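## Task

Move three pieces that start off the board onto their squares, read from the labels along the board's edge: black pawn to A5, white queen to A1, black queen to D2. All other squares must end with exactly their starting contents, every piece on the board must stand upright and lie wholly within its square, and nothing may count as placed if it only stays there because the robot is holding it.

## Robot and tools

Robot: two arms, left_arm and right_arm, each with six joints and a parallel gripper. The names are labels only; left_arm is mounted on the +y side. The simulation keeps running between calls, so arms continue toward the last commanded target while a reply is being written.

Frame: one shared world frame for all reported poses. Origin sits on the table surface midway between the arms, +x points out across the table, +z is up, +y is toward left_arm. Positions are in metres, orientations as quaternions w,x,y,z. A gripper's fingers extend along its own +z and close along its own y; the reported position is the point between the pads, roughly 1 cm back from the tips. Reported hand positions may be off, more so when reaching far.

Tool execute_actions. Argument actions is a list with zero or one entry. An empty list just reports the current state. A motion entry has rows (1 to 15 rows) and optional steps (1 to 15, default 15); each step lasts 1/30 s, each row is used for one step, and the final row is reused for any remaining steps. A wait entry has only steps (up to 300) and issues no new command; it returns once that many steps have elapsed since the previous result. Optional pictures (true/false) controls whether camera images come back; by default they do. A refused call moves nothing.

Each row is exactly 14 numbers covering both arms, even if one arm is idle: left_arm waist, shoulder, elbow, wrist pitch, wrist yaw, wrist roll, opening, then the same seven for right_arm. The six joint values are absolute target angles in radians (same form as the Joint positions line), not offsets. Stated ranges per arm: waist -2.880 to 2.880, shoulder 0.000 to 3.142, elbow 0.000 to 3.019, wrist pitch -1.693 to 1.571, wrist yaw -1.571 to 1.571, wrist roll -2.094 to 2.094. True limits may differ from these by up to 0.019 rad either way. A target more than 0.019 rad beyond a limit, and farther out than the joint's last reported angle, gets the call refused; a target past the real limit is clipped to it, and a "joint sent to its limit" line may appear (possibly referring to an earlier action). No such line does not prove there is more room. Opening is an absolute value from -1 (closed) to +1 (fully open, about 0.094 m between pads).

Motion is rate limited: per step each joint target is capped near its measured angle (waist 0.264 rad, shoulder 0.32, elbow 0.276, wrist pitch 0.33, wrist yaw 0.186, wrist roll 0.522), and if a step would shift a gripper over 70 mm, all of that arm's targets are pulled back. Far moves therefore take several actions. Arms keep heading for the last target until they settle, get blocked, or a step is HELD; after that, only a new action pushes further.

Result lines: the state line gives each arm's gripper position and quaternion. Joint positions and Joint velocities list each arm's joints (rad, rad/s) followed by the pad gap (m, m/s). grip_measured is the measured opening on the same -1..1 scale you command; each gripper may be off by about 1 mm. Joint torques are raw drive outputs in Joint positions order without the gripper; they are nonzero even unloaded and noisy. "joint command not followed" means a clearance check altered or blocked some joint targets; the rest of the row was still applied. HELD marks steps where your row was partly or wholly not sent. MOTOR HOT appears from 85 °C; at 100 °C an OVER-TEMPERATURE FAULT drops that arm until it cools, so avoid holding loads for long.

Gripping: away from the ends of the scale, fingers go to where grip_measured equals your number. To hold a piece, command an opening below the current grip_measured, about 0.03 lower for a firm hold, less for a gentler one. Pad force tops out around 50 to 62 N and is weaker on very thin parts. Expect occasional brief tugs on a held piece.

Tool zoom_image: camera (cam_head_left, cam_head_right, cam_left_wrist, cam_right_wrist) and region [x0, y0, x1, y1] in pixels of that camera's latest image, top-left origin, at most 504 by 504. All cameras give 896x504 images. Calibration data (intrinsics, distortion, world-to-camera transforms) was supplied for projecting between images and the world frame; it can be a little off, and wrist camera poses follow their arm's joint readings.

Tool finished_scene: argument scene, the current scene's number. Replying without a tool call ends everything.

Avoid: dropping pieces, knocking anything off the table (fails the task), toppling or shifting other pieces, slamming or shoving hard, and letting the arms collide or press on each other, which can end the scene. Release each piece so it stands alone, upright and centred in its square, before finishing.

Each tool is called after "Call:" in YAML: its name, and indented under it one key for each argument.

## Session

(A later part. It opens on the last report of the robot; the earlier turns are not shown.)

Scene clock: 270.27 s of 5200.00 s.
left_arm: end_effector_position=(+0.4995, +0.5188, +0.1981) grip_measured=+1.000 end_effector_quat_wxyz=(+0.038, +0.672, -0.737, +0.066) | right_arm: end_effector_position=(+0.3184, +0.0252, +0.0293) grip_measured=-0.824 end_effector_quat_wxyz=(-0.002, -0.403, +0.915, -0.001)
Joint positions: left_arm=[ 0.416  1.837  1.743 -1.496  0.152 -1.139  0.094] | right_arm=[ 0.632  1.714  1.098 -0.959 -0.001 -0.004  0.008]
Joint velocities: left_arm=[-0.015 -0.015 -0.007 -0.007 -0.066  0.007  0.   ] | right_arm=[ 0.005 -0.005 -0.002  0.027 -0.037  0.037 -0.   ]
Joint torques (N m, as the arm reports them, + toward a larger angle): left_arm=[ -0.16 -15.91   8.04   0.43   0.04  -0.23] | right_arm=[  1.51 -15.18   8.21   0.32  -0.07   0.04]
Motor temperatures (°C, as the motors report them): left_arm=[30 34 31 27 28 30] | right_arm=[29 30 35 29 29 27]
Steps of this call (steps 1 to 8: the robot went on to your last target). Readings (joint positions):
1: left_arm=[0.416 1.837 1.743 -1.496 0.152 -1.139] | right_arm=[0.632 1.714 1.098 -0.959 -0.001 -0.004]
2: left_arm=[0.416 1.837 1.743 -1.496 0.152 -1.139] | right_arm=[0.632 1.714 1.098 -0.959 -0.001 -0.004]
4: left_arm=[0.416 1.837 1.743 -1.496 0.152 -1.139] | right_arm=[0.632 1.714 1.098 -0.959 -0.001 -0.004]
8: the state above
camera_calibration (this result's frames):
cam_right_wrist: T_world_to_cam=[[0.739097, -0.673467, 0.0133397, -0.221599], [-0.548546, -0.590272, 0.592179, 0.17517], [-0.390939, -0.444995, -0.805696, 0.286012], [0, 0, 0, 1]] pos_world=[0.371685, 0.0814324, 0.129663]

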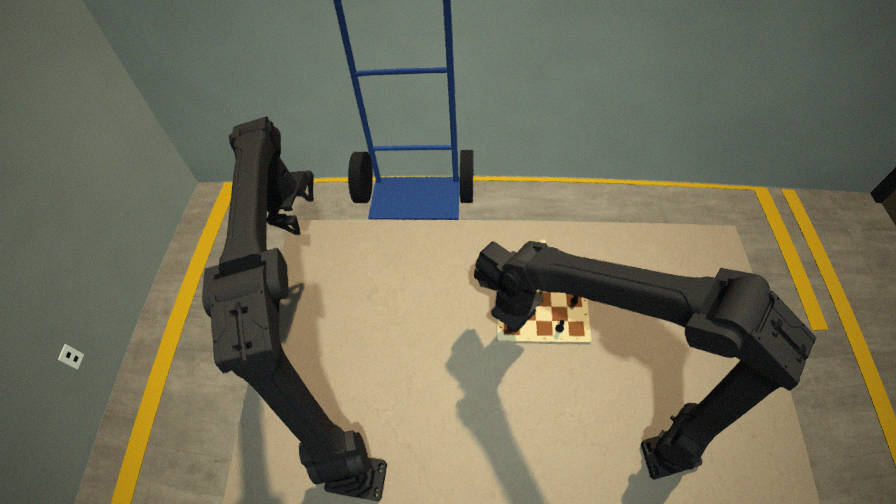

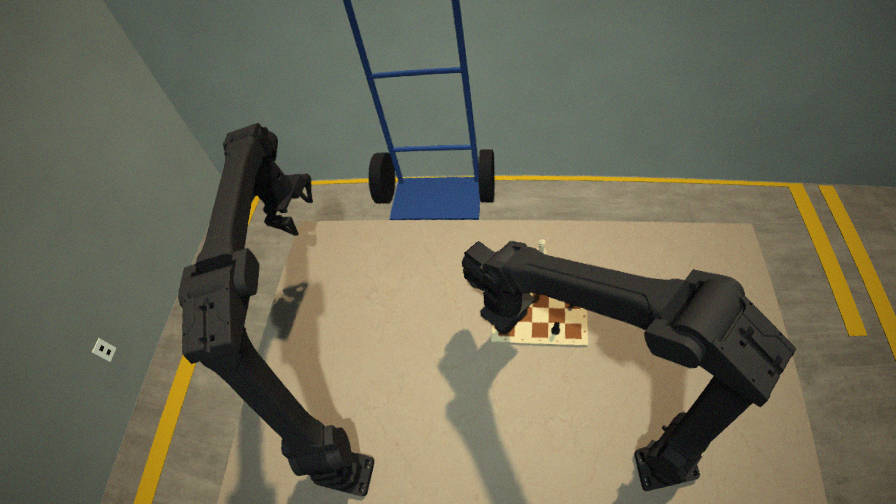

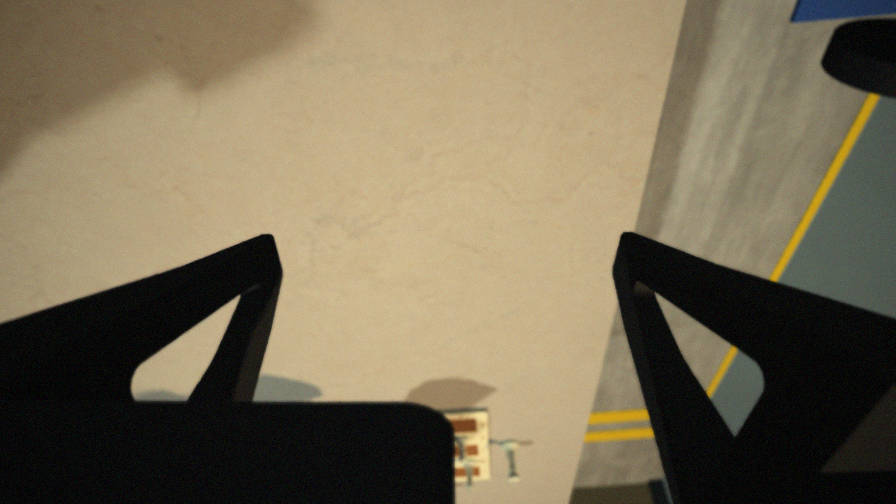

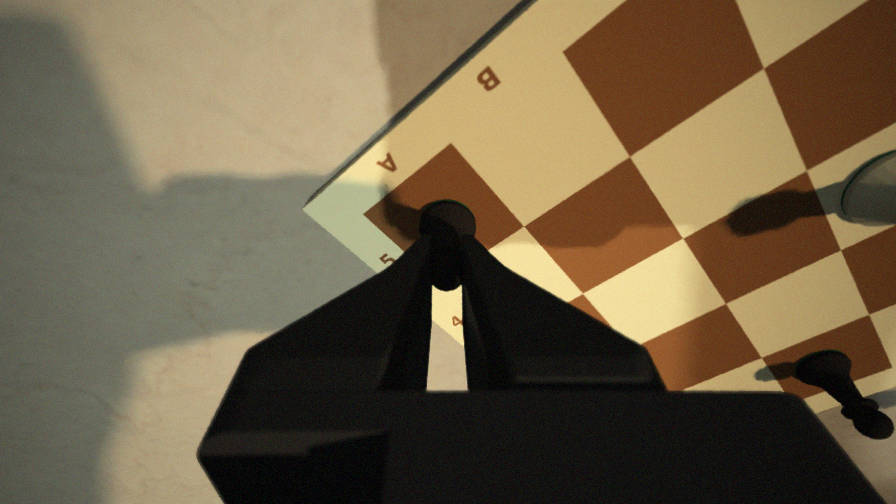

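Call:
execute_actions:
  actions:
    - {"rows":[[0.416,1.837,1.743,-1.496,0.152,-1.139,1,0.64,1.72,1.104,-0.948,0,0,-0.81],[0.416,1.837,1.743,-1.496,0.152,-1.139,1,0.64,1.72,1.104,-0.948,0,0,-0.79],[0.416,1.837,1.743,-1.496,0.152,-1.139,1,0.64,1.72,1.104,-0.948,0,0,-0.77],[0.416,1.837,1.743,-1.496,0.152,-1.139,1,0.64,1.72,1.104,-0.948,0,0,-0.74],[0.416,1.837,1.743,-1.496,0.152,-1.139,1,0.64,1.72,1.104,-0.948,0,0,-0.68],[0.416,1.837,1.743,-1.496,0.152,-1.139,1,0.64,1.72,1.104,-0.948,0,0,-0.6],[0.416,1.837,1.743,-1.496,0.152,-1.139,1,0.64,1.72,1.104,-0.948,0,0,-0.5],[0.416,1.837,1.743,-1.496,0.152,-1.139,1,0.64,1.715,1.115,-0.953,0,0,-0.4],[0.416,1.837,1.743,-1.496,0.152,-1.139,1,0.64,1.71,1.125,-0.958,0,0,-0.3],[0.416,1.837,1.743,-1.496,0.152,-1.139,1,0.64,1.705,1.135,-0.963,0,0,-0.3]],"steps":10}

Call:
execute_actions:
  actions:
    - {"rows":[[0.416,1.837,1.743,-1.496,0.152,-1.139,1,0.64,1.7,1.143,-0.97,0,0,-0.3],[0.416,1.837,1.743,-1.496,0.152,-1.139,1,0.64,1.694,1.15,-0.981,0,0,-0.3],[0.416,1.837,1.743,-1.496,0.152,-1.139,1,0.64,1.686,1.158,-0.996,0,0,-0.3],[0.416,1.837,1.743,-1.496,0.152,-1.139,1,0.64,1.677,1.167,-1.014,0,0,-0.3],[0.416,1.837,1.743,-1.496,0.152,-1.139,1,0.64,1.667,1.177,-1.034,0,0,-0.3],[0.416,1.837,1.743,-1.496,0.152,-1.139,1,0.64,1.656,1.188,-1.055,0,0,-0.3],[0.416,1.837,1.743,-1.496,0.152,-1.139,1,0.64,1.645,1.2,-1.077,0,0,-0.3],[0.416,1.837,1.743,-1.496,0.152,-1.139,1,0.64,1.634,1.212,-1.099,0,0,-0.3],[0.416,1.837,1.743,-1.496,0.152,-1.139,1,0.64,1.623,1.224,-1.121,0,0,-0.3],[0.416,1.837,1.743,-1.496,0.152,-1.139,1,0.64,1.613,1.236,-1.143,0,0,-0.3],[0.416,1.837,1.743,-1.496,0.152,-1.139,1,0.635,1.605,1.25,-1.163,0,0,-0.3],[0.416,1.837,1.743,-1.496,0.152,-1.139,1,0.628,1.6,1.265,-1.182,0,0,-0.3],[0.416,1.837,1.743,-1.496,0.152,-1.139,1,0.62,1.598,1.281,-1.2,0,0,-0.3],[0.416,1.837,1.743,-1.496,0.152,-1.139,1,0.61,1.6,1.298,-1.215,0,0,-0.3],[0.416,1.837,1.743,-1.496,0.152,-1.139,1,0.597,1.606,1.317,-1.228,0,0,-0.3]],"steps":15}
  pictures: false

Call:
execute_actions:
  actions:
    - {"rows":[[0.416,1.837,1.743,-1.496,0.152,-1.139,1,0.58,1.617,1.339,-1.238,0,0,-0.3],[0.416,1.837,1.743,-1.496,0.152,-1.139,1,0.56,1.631,1.363,-1.247,0,0,-0.3],[0.416,1.837,1.743,-1.496,0.152,-1.139,1,0.537,1.648,1.389,-1.256,0,0,-0.3],[0.416,1.837,1.743,-1.496,0.152,-1.139,1,0.512,1.667,1.416,-1.264,0,0,-0.3],[0.416,1.837,1.743,-1.496,0.152,-1.139,1,0.485,1.687,1.444,-1.272,0,0,-0.3],[0.416,1.837,1.743,-1.496,0.152,-1.139,1,0.457,1.708,1.472,-1.28,0,0,-0.3],[0.416,1.837,1.743,-1.496,0.152,-1.139,1,0.429,1.73,1.5,-1.288,0,0,-0.3],[0.416,1.837,1.743,-1.496,0.152,-1.139,1,0.401,1.752,1.528,-1.296,0,0,-0.3],[0.416,1.837,1.743,-1.496,0.152,-1.139,1,0.374,1.773,1.555,-1.303,0,0,-0.3],[0.416,1.837,1.743,-1.496,0.152,-1.139,1,0.348,1.794,1.58,-1.31,0,0,-0.3],[0.416,1.837,1.743,-1.496,0.152,-1.139,1,0.324,1.813,1.603,-1.316,0,0,-0.3],[0.416,1.837,1.743,-1.496,0.152,-1.139,1,0.303,1.83,1.623,-1.321,0,0,-0.3],[0.416,1.837,1.743,-1.496,0.152,-1.139,1,0.285,1.845,1.641,-1.325,0,0,-0.3],[0.416,1.837,1.743,-1.496,0.152,-1.139,1,0.271,1.858,1.655,-1.328,0,0,-0.3],[0.416,1.837,1.743,-1.496,0.152,-1.139,1,0.261,1.868,1.666,-1.33,0,0,-0.3]],"steps":15}
  pictures: false

Call:
execute_actions:
  actions:
    - {"rows":[[0.416,1.837,1.743,-1.496,0.152,-1.139,1,0.255,1.875,1.673,-1.331,0,0,-0.3],[0.416,1.837,1.743,-1.496,0.152,-1.139,1,0.252,1.88,1.677,-1.331,0,0,-0.3]],"steps":15}

Scene clock: 324.40 s of 5200.00 s.
left_arm: end_effector_position=(+0.4995, +0.5188, +0.1981) grip_measured=+1.000 end_effector_quat_wxyz=(+0.038, +0.672, -0.737, +0.066) | right_arm: end_effector_position=(+0.3184, +0.0252, +0.0293) grip_measured=-0.313 end_effector_quat_wxyz=(-0.002, -0.403, +0.915, -0.001)
Joint positions: left_arm=[ 0.416  1.837  1.743 -1.496  0.152 -1.139  0.094] | right_arm=[ 0.632  1.714  1.098 -0.959 -0.001 -0.004  0.032]
Joint velocities: left_arm=[-0.005 -0.005 -0.007 -0.002 -0.022 -0.037  0.   ] | right_arm=[ 0.005 -0.005 -0.012  0.002 -0.051 -0.007  0.022]
Joint torques (N m, as the arm reports them, + toward a larger angle): left_arm=[ -1.21 -16.1    8.26   0.36   0.05  -0.23] | right_arm=[  1.35 -14.73  10.58   0.01  -0.06  -0.02]
Motor temperatures (°C, as the motors report them): left_arm=[30 34 32 27 28 30] | right_arm=[29 30 34 29 29 27]
Steps of this call (steps 1 to 15: the robot went on to your last target; steps 16 to 90: nothing new was sent; then 50.80 s passed at rest; steps 91 to 100: all 10 steps of this action). Readings (joint positions):
91: left_arm=[0.416 1.837 1.743 -1.496 0.152 -1.139] | right_arm=[0.632 1.714 1.098 -0.959 -0.001 -0.004]
92: left_arm=[0.416 1.837 1.743 -1.496 0.152 -1.139] | right_arm=[0.632 1.714 1.098 -0.959 -0.001 -0.004]
94: left_arm=[0.416 1.837 1.743 -1.496 0.152 -1.139] | right_arm=[0.632 1.714 1.098 -0.959 -0.001 -0.004]
98: left_arm=[0.416 1.837 1.743 -1.496 0.152 -1.139] | right_arm=[0.632 1.714 1.098 -0.959 -0.001 -0.004]
100: the state above
camera_calibration (this result's frames):
cam_right_wrist: T_world_to_cam=[[0.739097, -0.673467, 0.0133397, -0.221599], [-0.548546, -0.590272, 0.592179, 0.17517], [-0.390939, -0.444995, -0.805696, 0.286012], [0, 0, 0, 1]] pos_world=[0.371685, 0.0814324, 0.129663]

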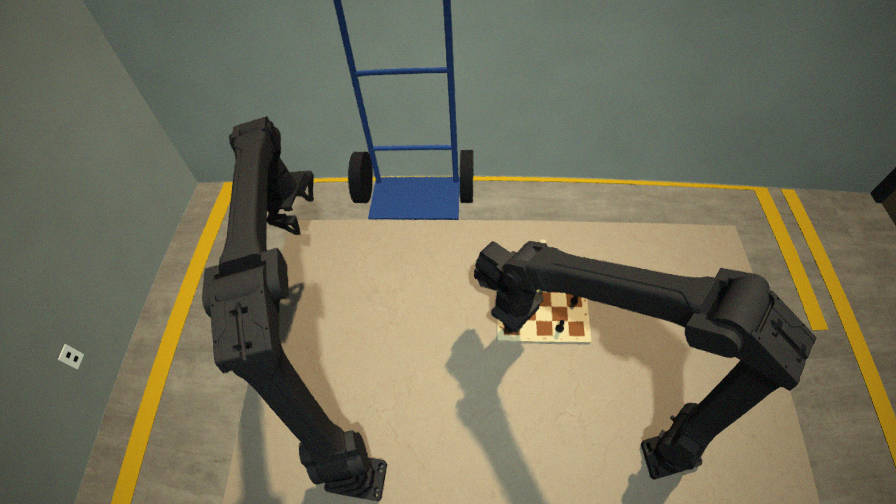

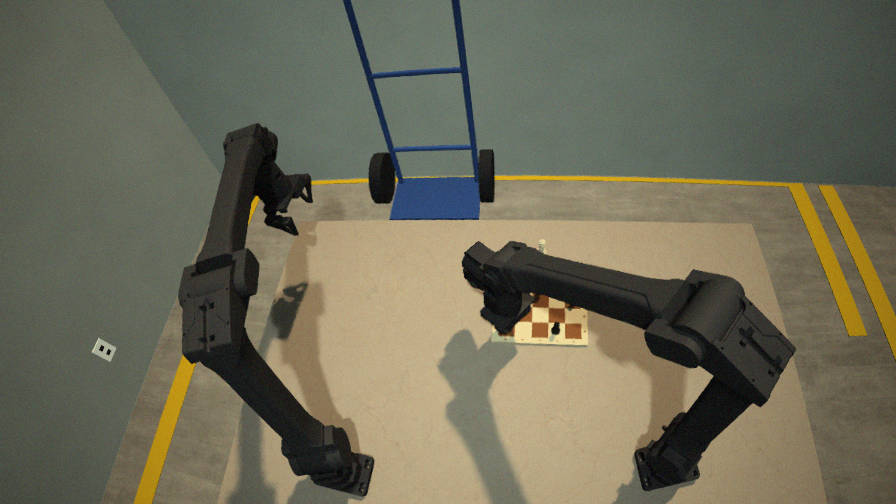

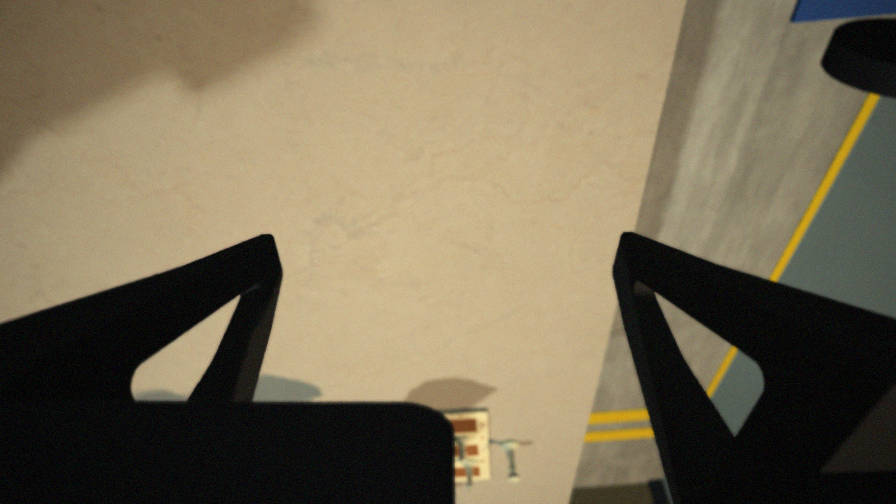

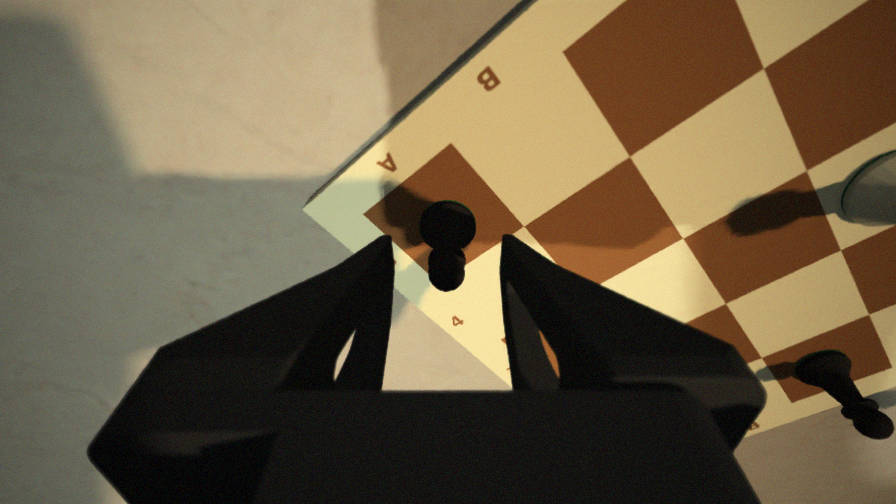

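Scene clock: 324.90 s of 5200.00 s.
left_arm: end_effector_position=(+0.4995, +0.5188, +0.1981) grip_measured=+1.000 end_effector_quat_wxyz=(+0.038, +0.672, -0.737, +0.066) | right_arm: end_effector_position=(+0.3237, +0.0284, +0.1146) grip_measured=-0.302 end_effector_quat_wxyz=(-0.005, -0.402, +0.916, -0.002)
Joint positions: left_arm=[ 0.416  1.837  1.743 -1.496  0.152 -1.139  0.094] | right_arm=[ 0.628  1.621  1.232 -1.192 -0.001 -0.004  0.033]
Joint velocities: left_arm=[ 0.005  0.005  0.012 -0.007 -0.081  0.022  0.   ] | right_arm=[-0.103 -0.21   0.574 -0.437  0.022  0.022  0.001]
Joint torques (N m, as the arm reports them, + toward a larger angle): left_arm=[ -1.27 -15.95   8.19   0.36   0.09  -0.2 ] | right_arm=[ -0.72 -14.41  12.19  -0.15  -0.09  -0.02]
Motor temperatures (°C, as the motors report them): left_arm=[30 34 32 27 28 30] | right_arm=[29 30 34 29 29 27]
Steps of this call (steps 1 to 15: all 15 steps of this action). Readings (joint positions):
1: left_arm=[0.416 1.837 1.743 -1.496 0.152 -1.139] | right_arm=[0.632 1.714 1.098 -0.960 -0.001 -0.004]
2: left_arm=[0.416 1.837 1.743 -1.496 0.152 -1.139] | right_arm=[0.632 1.714 1.098 -0.963 -0.001 -0.004]
4: left_arm=[0.416 1.837 1.743 -1.496 0.152 -1.139] | right_arm=[0.632 1.713 1.103 -0.981 -0.001 -0.004]
8: left_arm=[0.416 1.837 1.743 -1.496 0.152 -1.139] | right_arm=[0.632 1.698 1.129 -1.053 -0.001 -0.004]
15: the state above

Scene clock: 325.40 s of 5200.00 s.
left_arm: end_effector_position=(+0.4995, +0.5188, +0.1981) grip_measured=+1.000 end_effector_quat_wxyz=(+0.038, +0.672, -0.737, +0.066) | right_arm: end_effector_position=(+0.5149, -0.0548, +0.1397) grip_measured=-0.302 end_effector_quat_wxyz=(+0.009, -0.233, +0.972, +0.003)
Joint positions: left_arm=[ 0.416  1.837  1.743 -1.496  0.152 -1.139  0.094] | right_arm=[ 0.272  1.842  1.6   -1.309 -0.001 -0.004  0.033]
Joint velocities: left_arm=[ 0.015 -0.005 -0.007 -0.007 -0.007 -0.022  0.   ] | right_arm=[-0.669  0.562  0.315 -0.085 -0.022  0.022  0.   ]
Joint torques (N m, as the arm reports them, + toward a larger angle): left_arm=[ -0.72 -15.28   8.17   0.19   0.04  -0.21] | right_arm=[  3.44 -19.    12.57  -0.23  -0.09  -0.02]
Motor temperatures (°C, as the motors report them): left_arm=[30 35 32 27 28 30] | right_arm=[29 30 34 29 29 27]
Steps of this call (steps 1 to 15: all 15 steps of this action). Readings (joint positions):
1: left_arm=[0.416 1.837 1.743 -1.496 0.152 -1.139] | right_arm=[0.623 1.616 1.254 -1.207 -0.001 -0.004]
2: left_arm=[0.416 1.837 1.743 -1.496 0.152 -1.139] | right_arm=[0.615 1.615 1.277 -1.220 -0.001 -0.004]
4: left_arm=[0.416 1.837 1.743 -1.496 0.152 -1.139] | right_arm=[0.585 1.622 1.327 -1.239 -0.001 -0.004]
8: left_arm=[0.416 1.837 1.743 -1.496 0.152 -1.139] | right_arm=[0.482 1.680 1.442 -1.273 -0.001 -0.004]
15: the state above

Scene clock: 325.90 s of 5200.00 s.
left_arm: end_effector_position=(+0.4995, +0.5188, +0.1981) grip_measured=+1.000 end_effector_quat_wxyz=(+0.038, +0.672, -0.737, +0.066) | right_arm: end_effector_position=(+0.5228, -0.0621, +0.1167) grip_measured=-0.302 end_effector_quat_wxyz=(-0.014, -0.225, +0.974, -0.003)
Joint positions: left_arm=[ 0.416  1.837  1.743 -1.496  0.152 -1.139  0.094] | right_arm=[ 0.255  1.899  1.621 -1.323  0.    -0.004  0.033]
Joint velocities: left_arm=[-0.015 -0.005  0.007 -0.022 -0.037 -0.022  0.   ] | right_arm=[0.034 0.005 0.002 0.002 0.007 0.066 0.   ]
Joint torques (N m, as the arm reports them, + toward a larger angle): left_arm=[ -0.51 -16.19   8.13   0.44   0.06  -0.23] | right_arm=[  0.7  -21.85  13.16  -0.23  -0.08   0.04]
Motor temperatures (°C, as the motors report them): left_arm=[30 35 32 27 28 30] | right_arm=[29 30 34 29 29 27]
Steps of this call (steps 1 to 15: all 15 steps of this action). Readings (joint positions):
1: left_arm=[0.416 1.837 1.743 -1.496 0.152 -1.139] | right_arm=[0.252 1.859 1.608 -1.312 -0.001 -0.004]
2: left_arm=[0.416 1.837 1.743 -1.496 0.152 -1.139] | right_arm=[0.236 1.873 1.613 -1.315 -0.000 -0.004]
4: left_arm=[0.416 1.837 1.743 -1.496 0.152 -1.139] | right_arm=[0.217 1.891 1.615 -1.318 0.000 -0.004]
8: left_arm=[0.416 1.837 1.743 -1.496 0.152 -1.139] | right_arm=[0.223 1.899 1.615 -1.323 0.000 -0.004]
15: the state above
camera_calibration (this result's frames):
cam_right_wrist: T_world_to_cam=[[0.439338, -0.898214, 0.0139475, -0.289926], [-0.71374, -0.339595, 0.612576, 0.283497], [-0.545488, -0.279083, -0.790288, 0.486749], [0, 0, 0, 1]] pos_world=[0.595234, -0.0282985, 0.215052]

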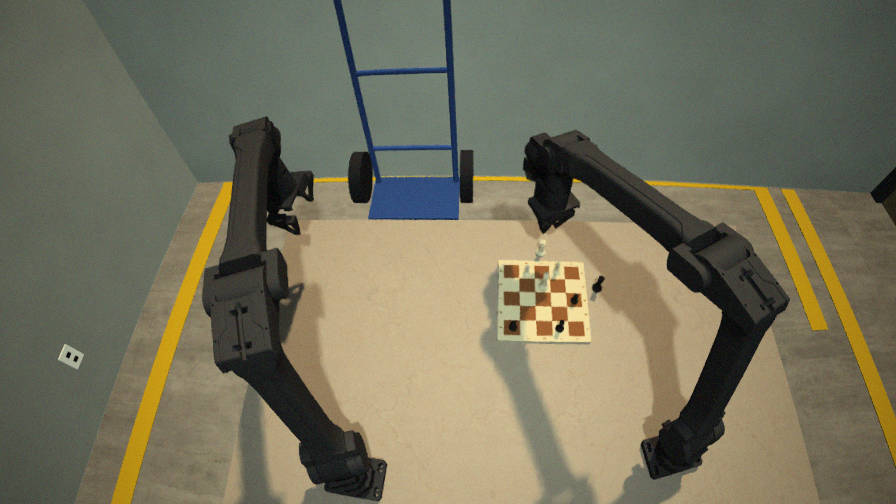

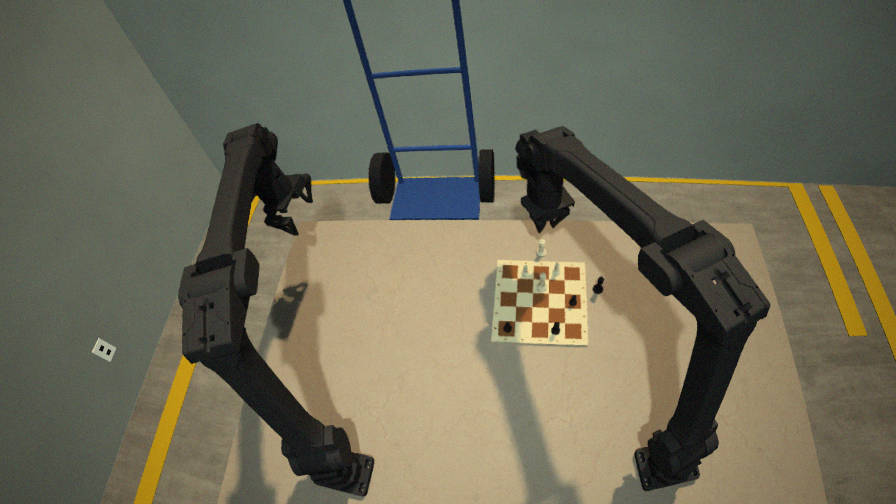

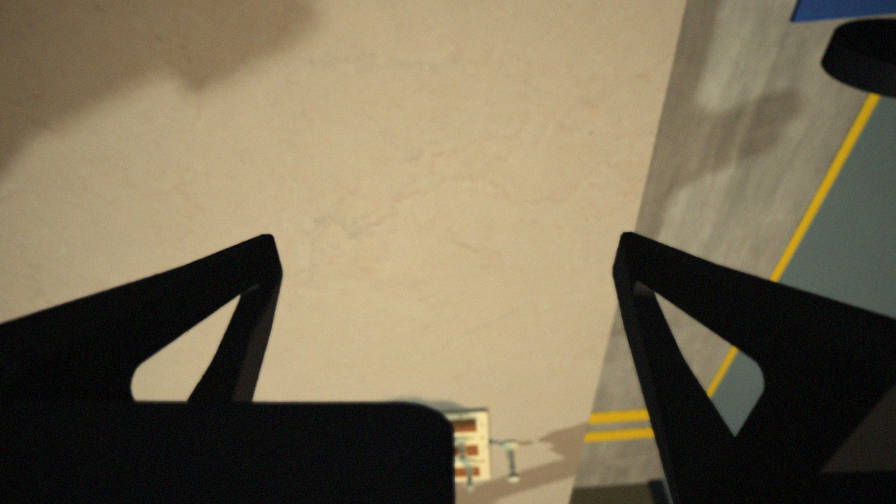

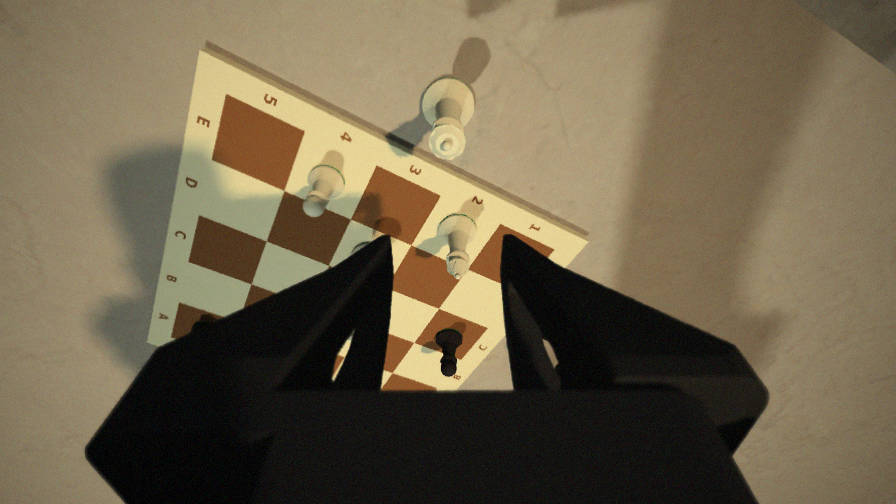

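Call:
execute_actions:
  actions:
    - {"rows":[[0.416,1.837,1.743,-1.496,0.152,-1.139,1,0.252,1.888,1.66,-1.322,0,0,-0.3],[0.416,1.837,1.743,-1.496,0.152,-1.139,1,0.252,1.896,1.645,-1.31,0,0,-0.3],[0.416,1.837,1.743,-1.496,0.152,-1.139,1,0.252,1.903,1.632,-1.297,0,0,-0.3],[0.416,1.837,1.743,-1.496,0.152,-1.139,1,0.252,1.908,1.624,-1.284,0,0,-0.3],[0.416,1.837,1.743,-1.496,0.152,-1.139,1,0.252,1.912,1.617,-1.271,0,0,-0.3],[0.416,1.837,1.743,-1.496,0.152,-1.139,1,0.252,1.916,1.61,-1.258,0,0,-0.3],[0.416,1.837,1.743,-1.496,0.152,-1.139,1,0.252,1.92,1.603,-1.246,0,0,-0.3],[0.416,1.837,1.743,-1.496,0.152,-1.139,1,0.252,1.925,1.596,-1.234,0,0,-0.3],[0.416,1.837,1.743,-1.496,0.152,-1.139,1,0.252,1.929,1.589,-1.222,0,0,-0.3],[0.416,1.837,1.743,-1.496,0.152,-1.139,1,0.252,1.934,1.582,-1.21,0,0,-0.3],[0.416,1.837,1.743,-1.496,0.152,-1.139,1,0.252,1.938,1.575,-1.198,0,0,-0.3],[0.416,1.837,1.743,-1.496,0.152,-1.139,1,0.252,1.943,1.568,-1.186,0,0,-0.3],[0.416,1.837,1.743,-1.496,0.152,-1.139,1,0.252,1.947,1.561,-1.174,0,0,-0.3],[0.416,1.837,1.743,-1.496,0.152,-1.139,1,0.252,1.951,1.555,-1.163,0,0,-0.3],[0.416,1.837,1.743,-1.496,0.152,-1.139,1,0.252,1.955,1.549,-1.152,0,0,-0.3]],"steps":15}
  pictures: false

Call:
execute_actions:
  actions:
    - {"rows":[[0.416,1.837,1.743,-1.496,0.152,-1.139,1,0.252,1.958,1.544,-1.143,0,0,-0.3],[0.416,1.837,1.743,-1.496,0.152,-1.139,1,0.252,1.961,1.539,-1.135,0,0,-0.3],[0.416,1.837,1.743,-1.496,0.152,-1.139,1,0.252,1.963,1.535,-1.128,0,0,-0.3],[0.416,1.837,1.743,-1.496,0.152,-1.139,1,0.252,1.965,1.532,-1.122,0,0,-0.3],[0.416,1.837,1.743,-1.496,0.152,-1.139,1,0.252,1.967,1.53,-1.118,0,0,-0.3]],"steps":15}

Scene clock: 363.50 s of 5200.00 s.
left_arm: end_effector_position=(+0.4995, +0.5188, +0.1981) grip_measured=+1.000 end_effector_quat_wxyz=(+0.038, +0.672, -0.737, +0.066) | right_arm: end_effector_position=(+0.5313, -0.0575, +0.0766) grip_measured=-0.302 end_effector_quat_wxyz=(+0.007, -0.225, +0.974, +0.002)
Joint positions: left_arm=[ 0.416  1.837  1.743 -1.496  0.152 -1.139  0.094] | right_arm=[ 0.256  1.93   1.558 -1.184  0.    -0.004  0.033]
Joint velocities: left_arm=[-0.015  0.005  0.002 -0.007 -0.007  0.022  0.   ] | right_arm=[-0.015  0.181 -0.227  0.325  0.037 -0.007 -0.   ]
Joint torques (N m, as the arm reports them, + toward a larger angle): left_arm=[ -0.63 -16.11   8.32   0.28  -0.02  -0.21] | right_arm=[  0.55 -18.35   8.98   0.35  -0.12  -0.01]
Motor temperatures (°C, as the motors report them): left_arm=[30 35 32 27 28 30] | right_arm=[29 31 37 29 29 27]
Steps of this call (steps 1 to 15: the robot went on to your last target; steps 16 to 90: nothing new was sent; then 34.10 s passed at rest; steps 91 to 105: all 15 steps of this action). Readings (joint positions):
91: left_arm=[0.416 1.837 1.743 -1.496 0.152 -1.139] | right_arm=[0.256 1.899 1.621 -1.323 0.000 -0.004]
92: left_arm=[0.416 1.837 1.743 -1.496 0.152 -1.139] | right_arm=[0.256 1.899 1.621 -1.323 0.000 -0.004]
94: left_arm=[0.416 1.837 1.743 -1.496 0.152 -1.139] | right_arm=[0.256 1.899 1.621 -1.313 0.000 -0.004]
98: left_arm=[0.416 1.837 1.743 -1.496 0.152 -1.139] | right_arm=[0.256 1.900 1.608 -1.266 0.000 -0.004]
105: the state above

Scene clock: 364.00 s of 5200.00 s.
left_arm: end_effector_position=(+0.4995, +0.5188, +0.1981) grip_measured=+1.000 end_effector_quat_wxyz=(+0.038, +0.672, -0.737, +0.066) | right_arm: end_effector_position=(+0.5265, -0.0598, +0.0383) grip_measured=-0.302 end_effector_quat_wxyz=(-0.007, -0.225, +0.974, -0.002)
Joint positions: left_arm=[ 0.416  1.837  1.743 -1.496  0.152 -1.139  0.094] | right_arm=[ 0.256  1.974  1.519 -1.129  0.    -0.004  0.033]
Joint velocities: left_arm=[ 0.005 -0.015 -0.007 -0.002 -0.037  0.022  0.   ] | right_arm=[ 0.005  0.005 -0.007  0.002 -0.066  0.022 -0.   ]
Joint torques (N m, as the arm reports them, + toward a larger angle): left_arm=[ -0.77 -16.06   8.31   0.48   0.01  -0.2 ] | right_arm=[  1.34 -20.09   8.96   0.23  -0.12  -0.03]
Motor temperatures (°C, as the motors report them): left_arm=[30 35 32 27 28 30] | right_arm=[29 31 37 29 29 27]
Steps of this call (steps 1 to 15: all 15 steps of this action). Readings (joint positions):
1: left_arm=[0.416 1.837 1.743 -1.496 0.152 -1.139] | right_arm=[0.256 1.937 1.551 -1.174 0.000 -0.004]
2: left_arm=[0.416 1.837 1.743 -1.496 0.152 -1.139] | right_arm=[0.256 1.944 1.544 -1.164 0.000 -0.004]
4: left_arm=[0.416 1.837 1.743 -1.496 0.152 -1.139] | right_arm=[0.256 1.957 1.532 -1.147 0.000 -0.004]
8: left_arm=[0.416 1.837 1.743 -1.496 0.152 -1.139] | right_arm=[0.256 1.973 1.519 -1.133 0.000 -0.004]
15: the state above
camera_calibration (this result's frames):
cam_right_wrist: T_world_to_cam=[[0.439821, -0.897976, 0.0140458, -0.288668], [-0.722229, -0.344359, 0.599834, 0.339626], [-0.5338, -0.273964, -0.800001, 0.422046], [0, 0, 0, 1]] pos_world=[0.597538, -0.0266381, 0.137972]

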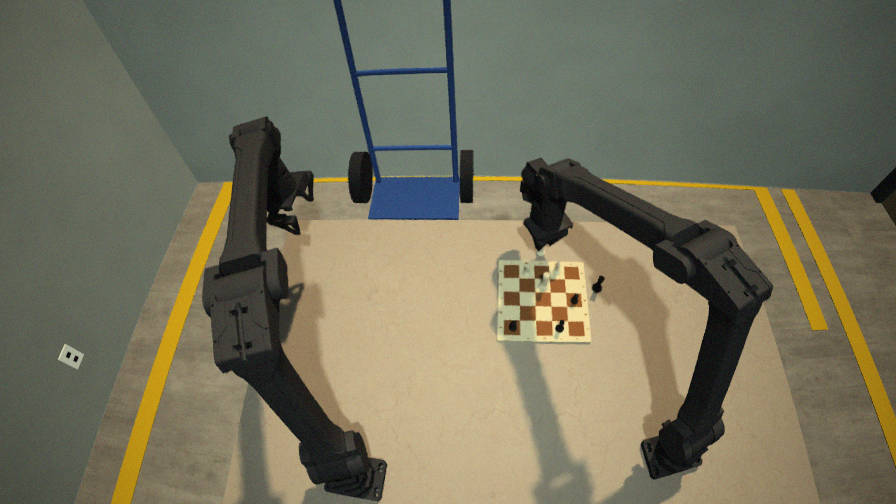

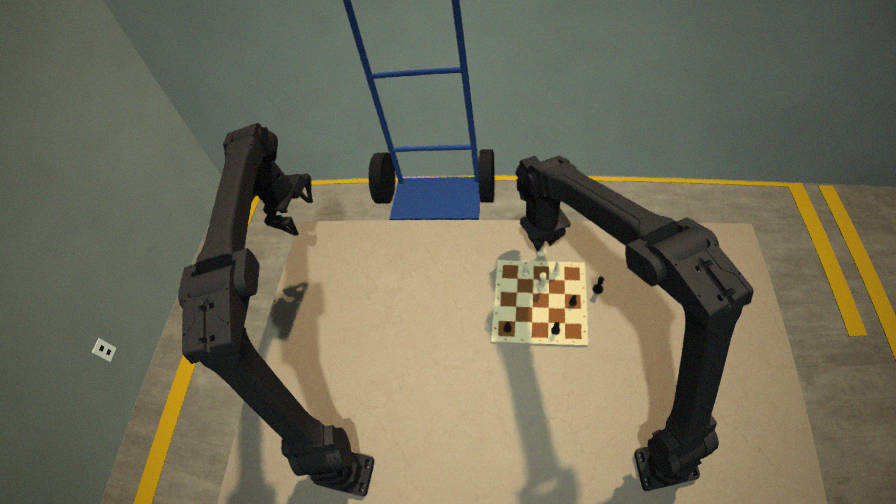

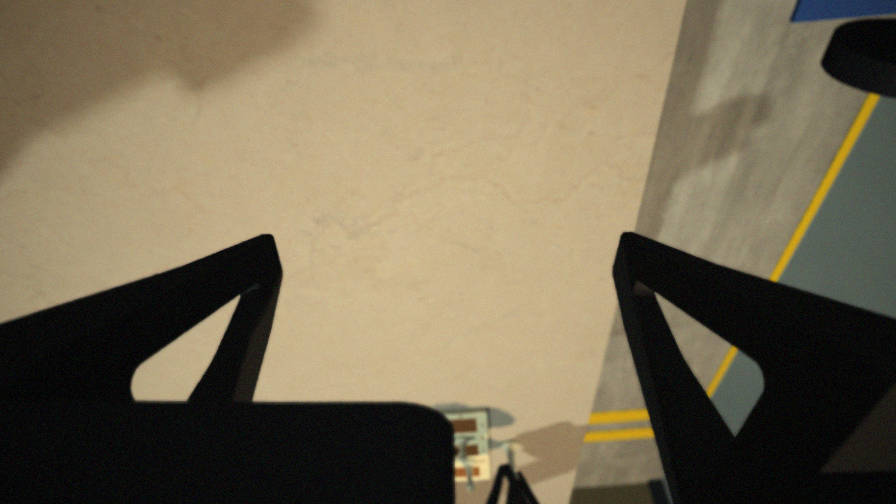

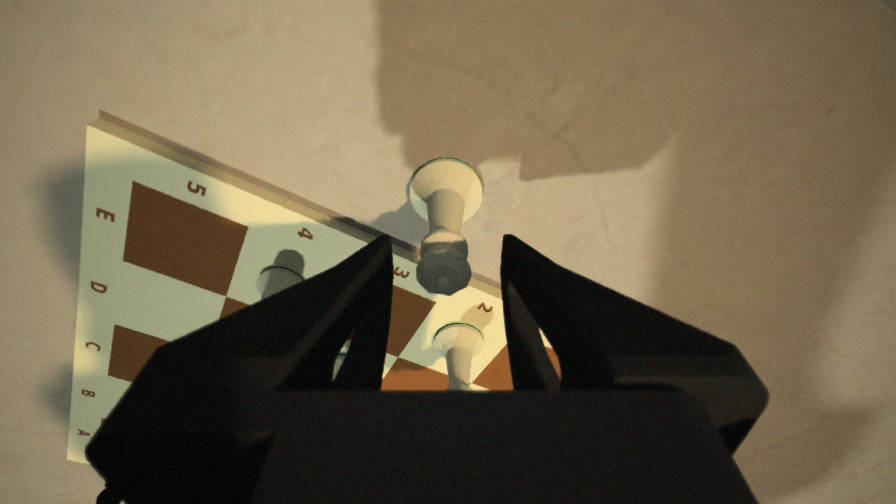

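Call:
execute_actions:
  actions:
    - {"rows":[[0.416,1.837,1.743,-1.496,0.152,-1.139,1,0.252,1.967,1.53,-1.112,0,0,-0.35],[0.416,1.837,1.743,-1.496,0.152,-1.139,1,0.252,1.967,1.53,-1.107,0,0,-0.4],[0.416,1.837,1.743,-1.496,0.152,-1.139,1,0.252,1.967,1.53,-1.102,0,0,-0.45],[0.416,1.837,1.743,-1.496,0.152,-1.139,1,0.252,1.967,1.53,-1.102,0,0,-0.5],[0.416,1.837,1.743,-1.496,0.152,-1.139,1,0.252,1.967,1.53,-1.102,0,0,-0.54],[0.416,1.837,1.743,-1.496,0.152,-1.139,1,0.252,1.967,1.53,-1.102,0,0,-0.58],[0.416,1.837,1.743,-1.496,0.152,-1.139,1,0.252,1.967,1.53,-1.102,0,0,-0.61],[0.416,1.837,1.743,-1.496,0.152,-1.139,1,0.252,1.967,1.53,-1.102,0,0,-0.64],[0.416,1.837,1.743,-1.496,0.152,-1.139,1,0.252,1.967,1.53,-1.102,0,0,-0.66],[0.416,1.837,1.743,-1.496,0.152,-1.139,1,0.252,1.967,1.53,-1.102,0,0,-0.68],[0.416,1.837,1.743,-1.496,0.152,-1.139,1,0.252,1.967,1.53,-1.102,0,0,-0.7],[0.416,1.837,1.743,-1.496,0.152,-1.139,1,0.252,1.967,1.53,-1.102,0,0,-0.72],[0.416,1.837,1.743,-1.496,0.152,-1.139,1,0.252,1.967,1.53,-1.102,0,0,-0.74],[0.416,1.837,1.743,-1.496,0.152,-1.139,1,0.252,1.967,1.53,-1.102,0,0,-0.76]],"steps":15}
  pictures: false

Call:
execute_actions:
  actions:
    - {"steps":5}

Scene clock: 381.87 s of 5200.00 s.
left_arm: end_effector_position=(+0.4995, +0.5188, +0.1981) grip_measured=+1.000 end_effector_quat_wxyz=(+0.038, +0.672, -0.737, +0.066) | right_arm: end_effector_position=(+0.5300, -0.0581, +0.0383) grip_measured=-0.743 end_effector_quat_wxyz=(+0.001, -0.225, +0.974, +0.000)
Joint positions: left_arm=[ 0.416  1.837  1.743 -1.496  0.152 -1.139  0.094] | right_arm=[ 0.256  1.974  1.519 -1.113  0.    -0.004  0.012]
Joint velocities: left_arm=[-0.015  0.005 -0.012 -0.012 -0.037 -0.022  0.   ] | right_arm=[-0.005  0.005  0.002 -0.002 -0.022  0.007 -0.001]
Joint torques (N m, as the arm reports them, + toward a larger angle): left_arm=[ -0.59 -15.56   8.25   0.5    0.04  -0.19] | right_arm=[ -0.1  -20.34   9.12   0.4   -0.1    0.06]
Motor temperatures (°C, as the motors report them): left_arm=[30 35 32 27 28 30] | right_arm=[29 32 36 29 29 27]
Steps of this call (steps 1 to 15: the robot went on to your last target; steps 16 to 90: nothing new was sent; then 14.37 s passed at rest; steps 91 to 105: all 15 steps of this action). Readings (joint positions):
91: left_arm=[0.416 1.837 1.743 -1.496 0.152 -1.139] | right_arm=[0.256 1.974 1.519 -1.128 0.000 -0.004]
92: left_arm=[0.416 1.837 1.743 -1.496 0.152 -1.139] | right_arm=[0.256 1.974 1.519 -1.126 0.000 -0.004]
94: left_arm=[0.416 1.837 1.743 -1.496 0.152 -1.139] | right_arm=[0.256 1.974 1.519 -1.118 0.000 -0.004]
98: left_arm=[0.416 1.837 1.743 -1.496 0.152 -1.139] | right_arm=[0.256 1.974 1.519 -1.114 0.000 -0.004]
105: the state above

Scene clock: 382.03 s of 5200.00 s.
left_arm: end_effector_position=(+0.4995, +0.5188, +0.1981) grip_measured=+1.000 end_effector_quat_wxyz=(+0.038, +0.672, -0.737, +0.066) | right_arm: end_effector_position=(+0.5300, -0.0581, +0.0383) grip_measured=-0.743 end_effector_quat_wxyz=(+0.001, -0.225, +0.974, +0.000)
Joint positions: left_arm=[ 0.416  1.837  1.743 -1.496  0.152 -1.139  0.094] | right_arm=[ 0.256  1.974  1.519 -1.113  0.    -0.004  0.012]
Joint velocities: left_arm=[-0.005  0.005 -0.002 -0.017  0.037  0.022  0.   ] | right_arm=[-0.005  0.005 -0.022  0.007 -0.007  0.007 -0.   ]
Joint torques (N m, as the arm reports them, + toward a larger angle): left_arm=[ -0.59 -15.38   8.25   0.45   0.04  -0.19] | right_arm=[  1.5  -20.06   9.1    0.28  -0.16   0.01]
Motor temperatures (°C, as the motors report them): left_arm=[30 35 32 27 28 30] | right_arm=[29 32 36 29 29 27]
Steps of this call (steps 1 to 5: the robot went on to your last target). Readings (joint positions):
1: left_arm=[0.416 1.837 1.743 -1.496 0.152 -1.139] | right_arm=[0.256 1.974 1.519 -1.113 0.000 -0.004]
2: left_arm=[0.416 1.837 1.743 -1.496 0.152 -1.139] | right_arm=[0.256 1.974 1.519 -1.113 0.000 -0.004]
4: left_arm=[0.416 1.837 1.743 -1.496 0.152 -1.139] | right_arm=[0.256 1.974 1.519 -1.113 0.000 -0.004]
5: the state above
camera_calibration (this result's frames):
cam_right_wrist: T_world_to_cam=[[0.439622, -0.898071, 0.0141382, -0.288595], [-0.730591, -0.348393, 0.587247, 0.347397], [-0.522464, -0.268496, -0.809284, 0.418998], [0, 0, 0, 1]] pos_world=[0.599589, -0.0256487, 0.13916]

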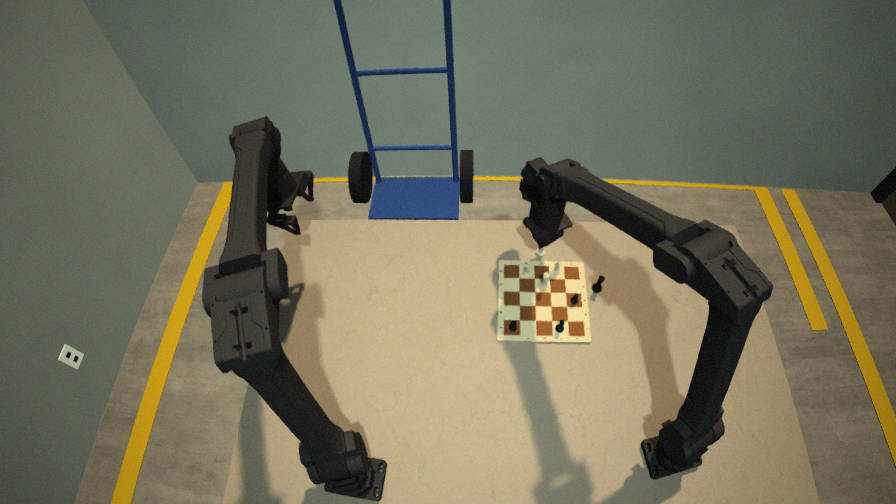

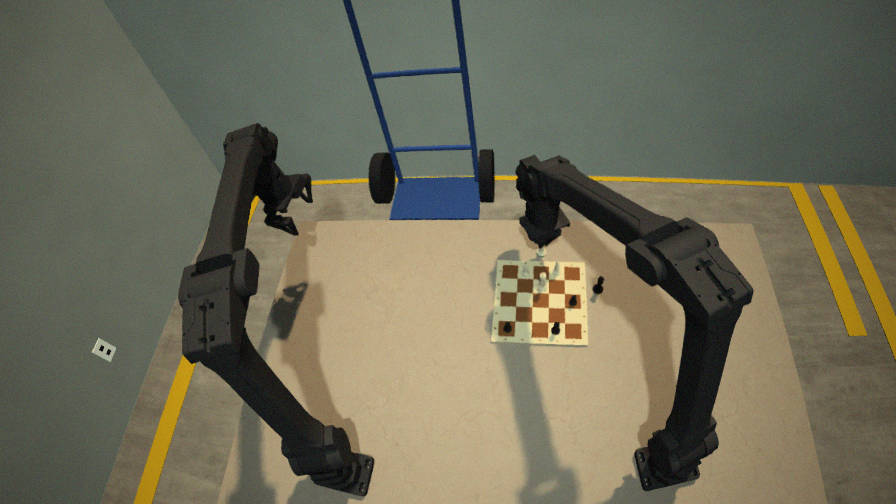

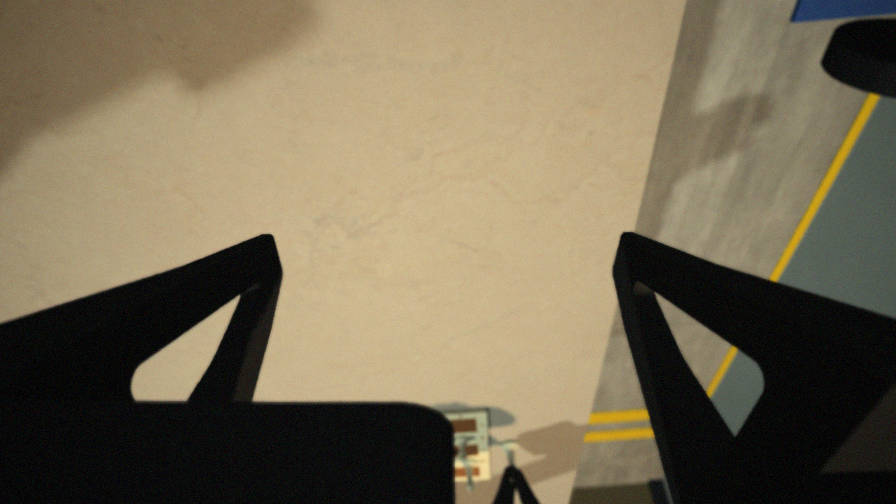

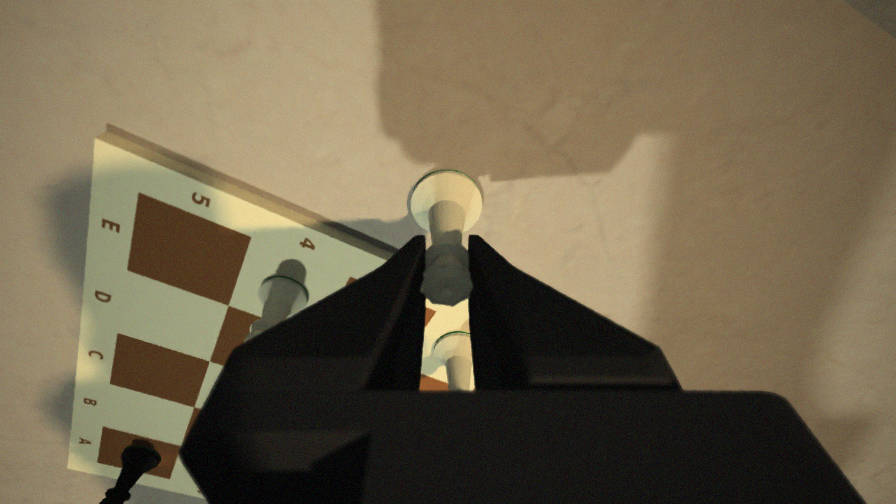

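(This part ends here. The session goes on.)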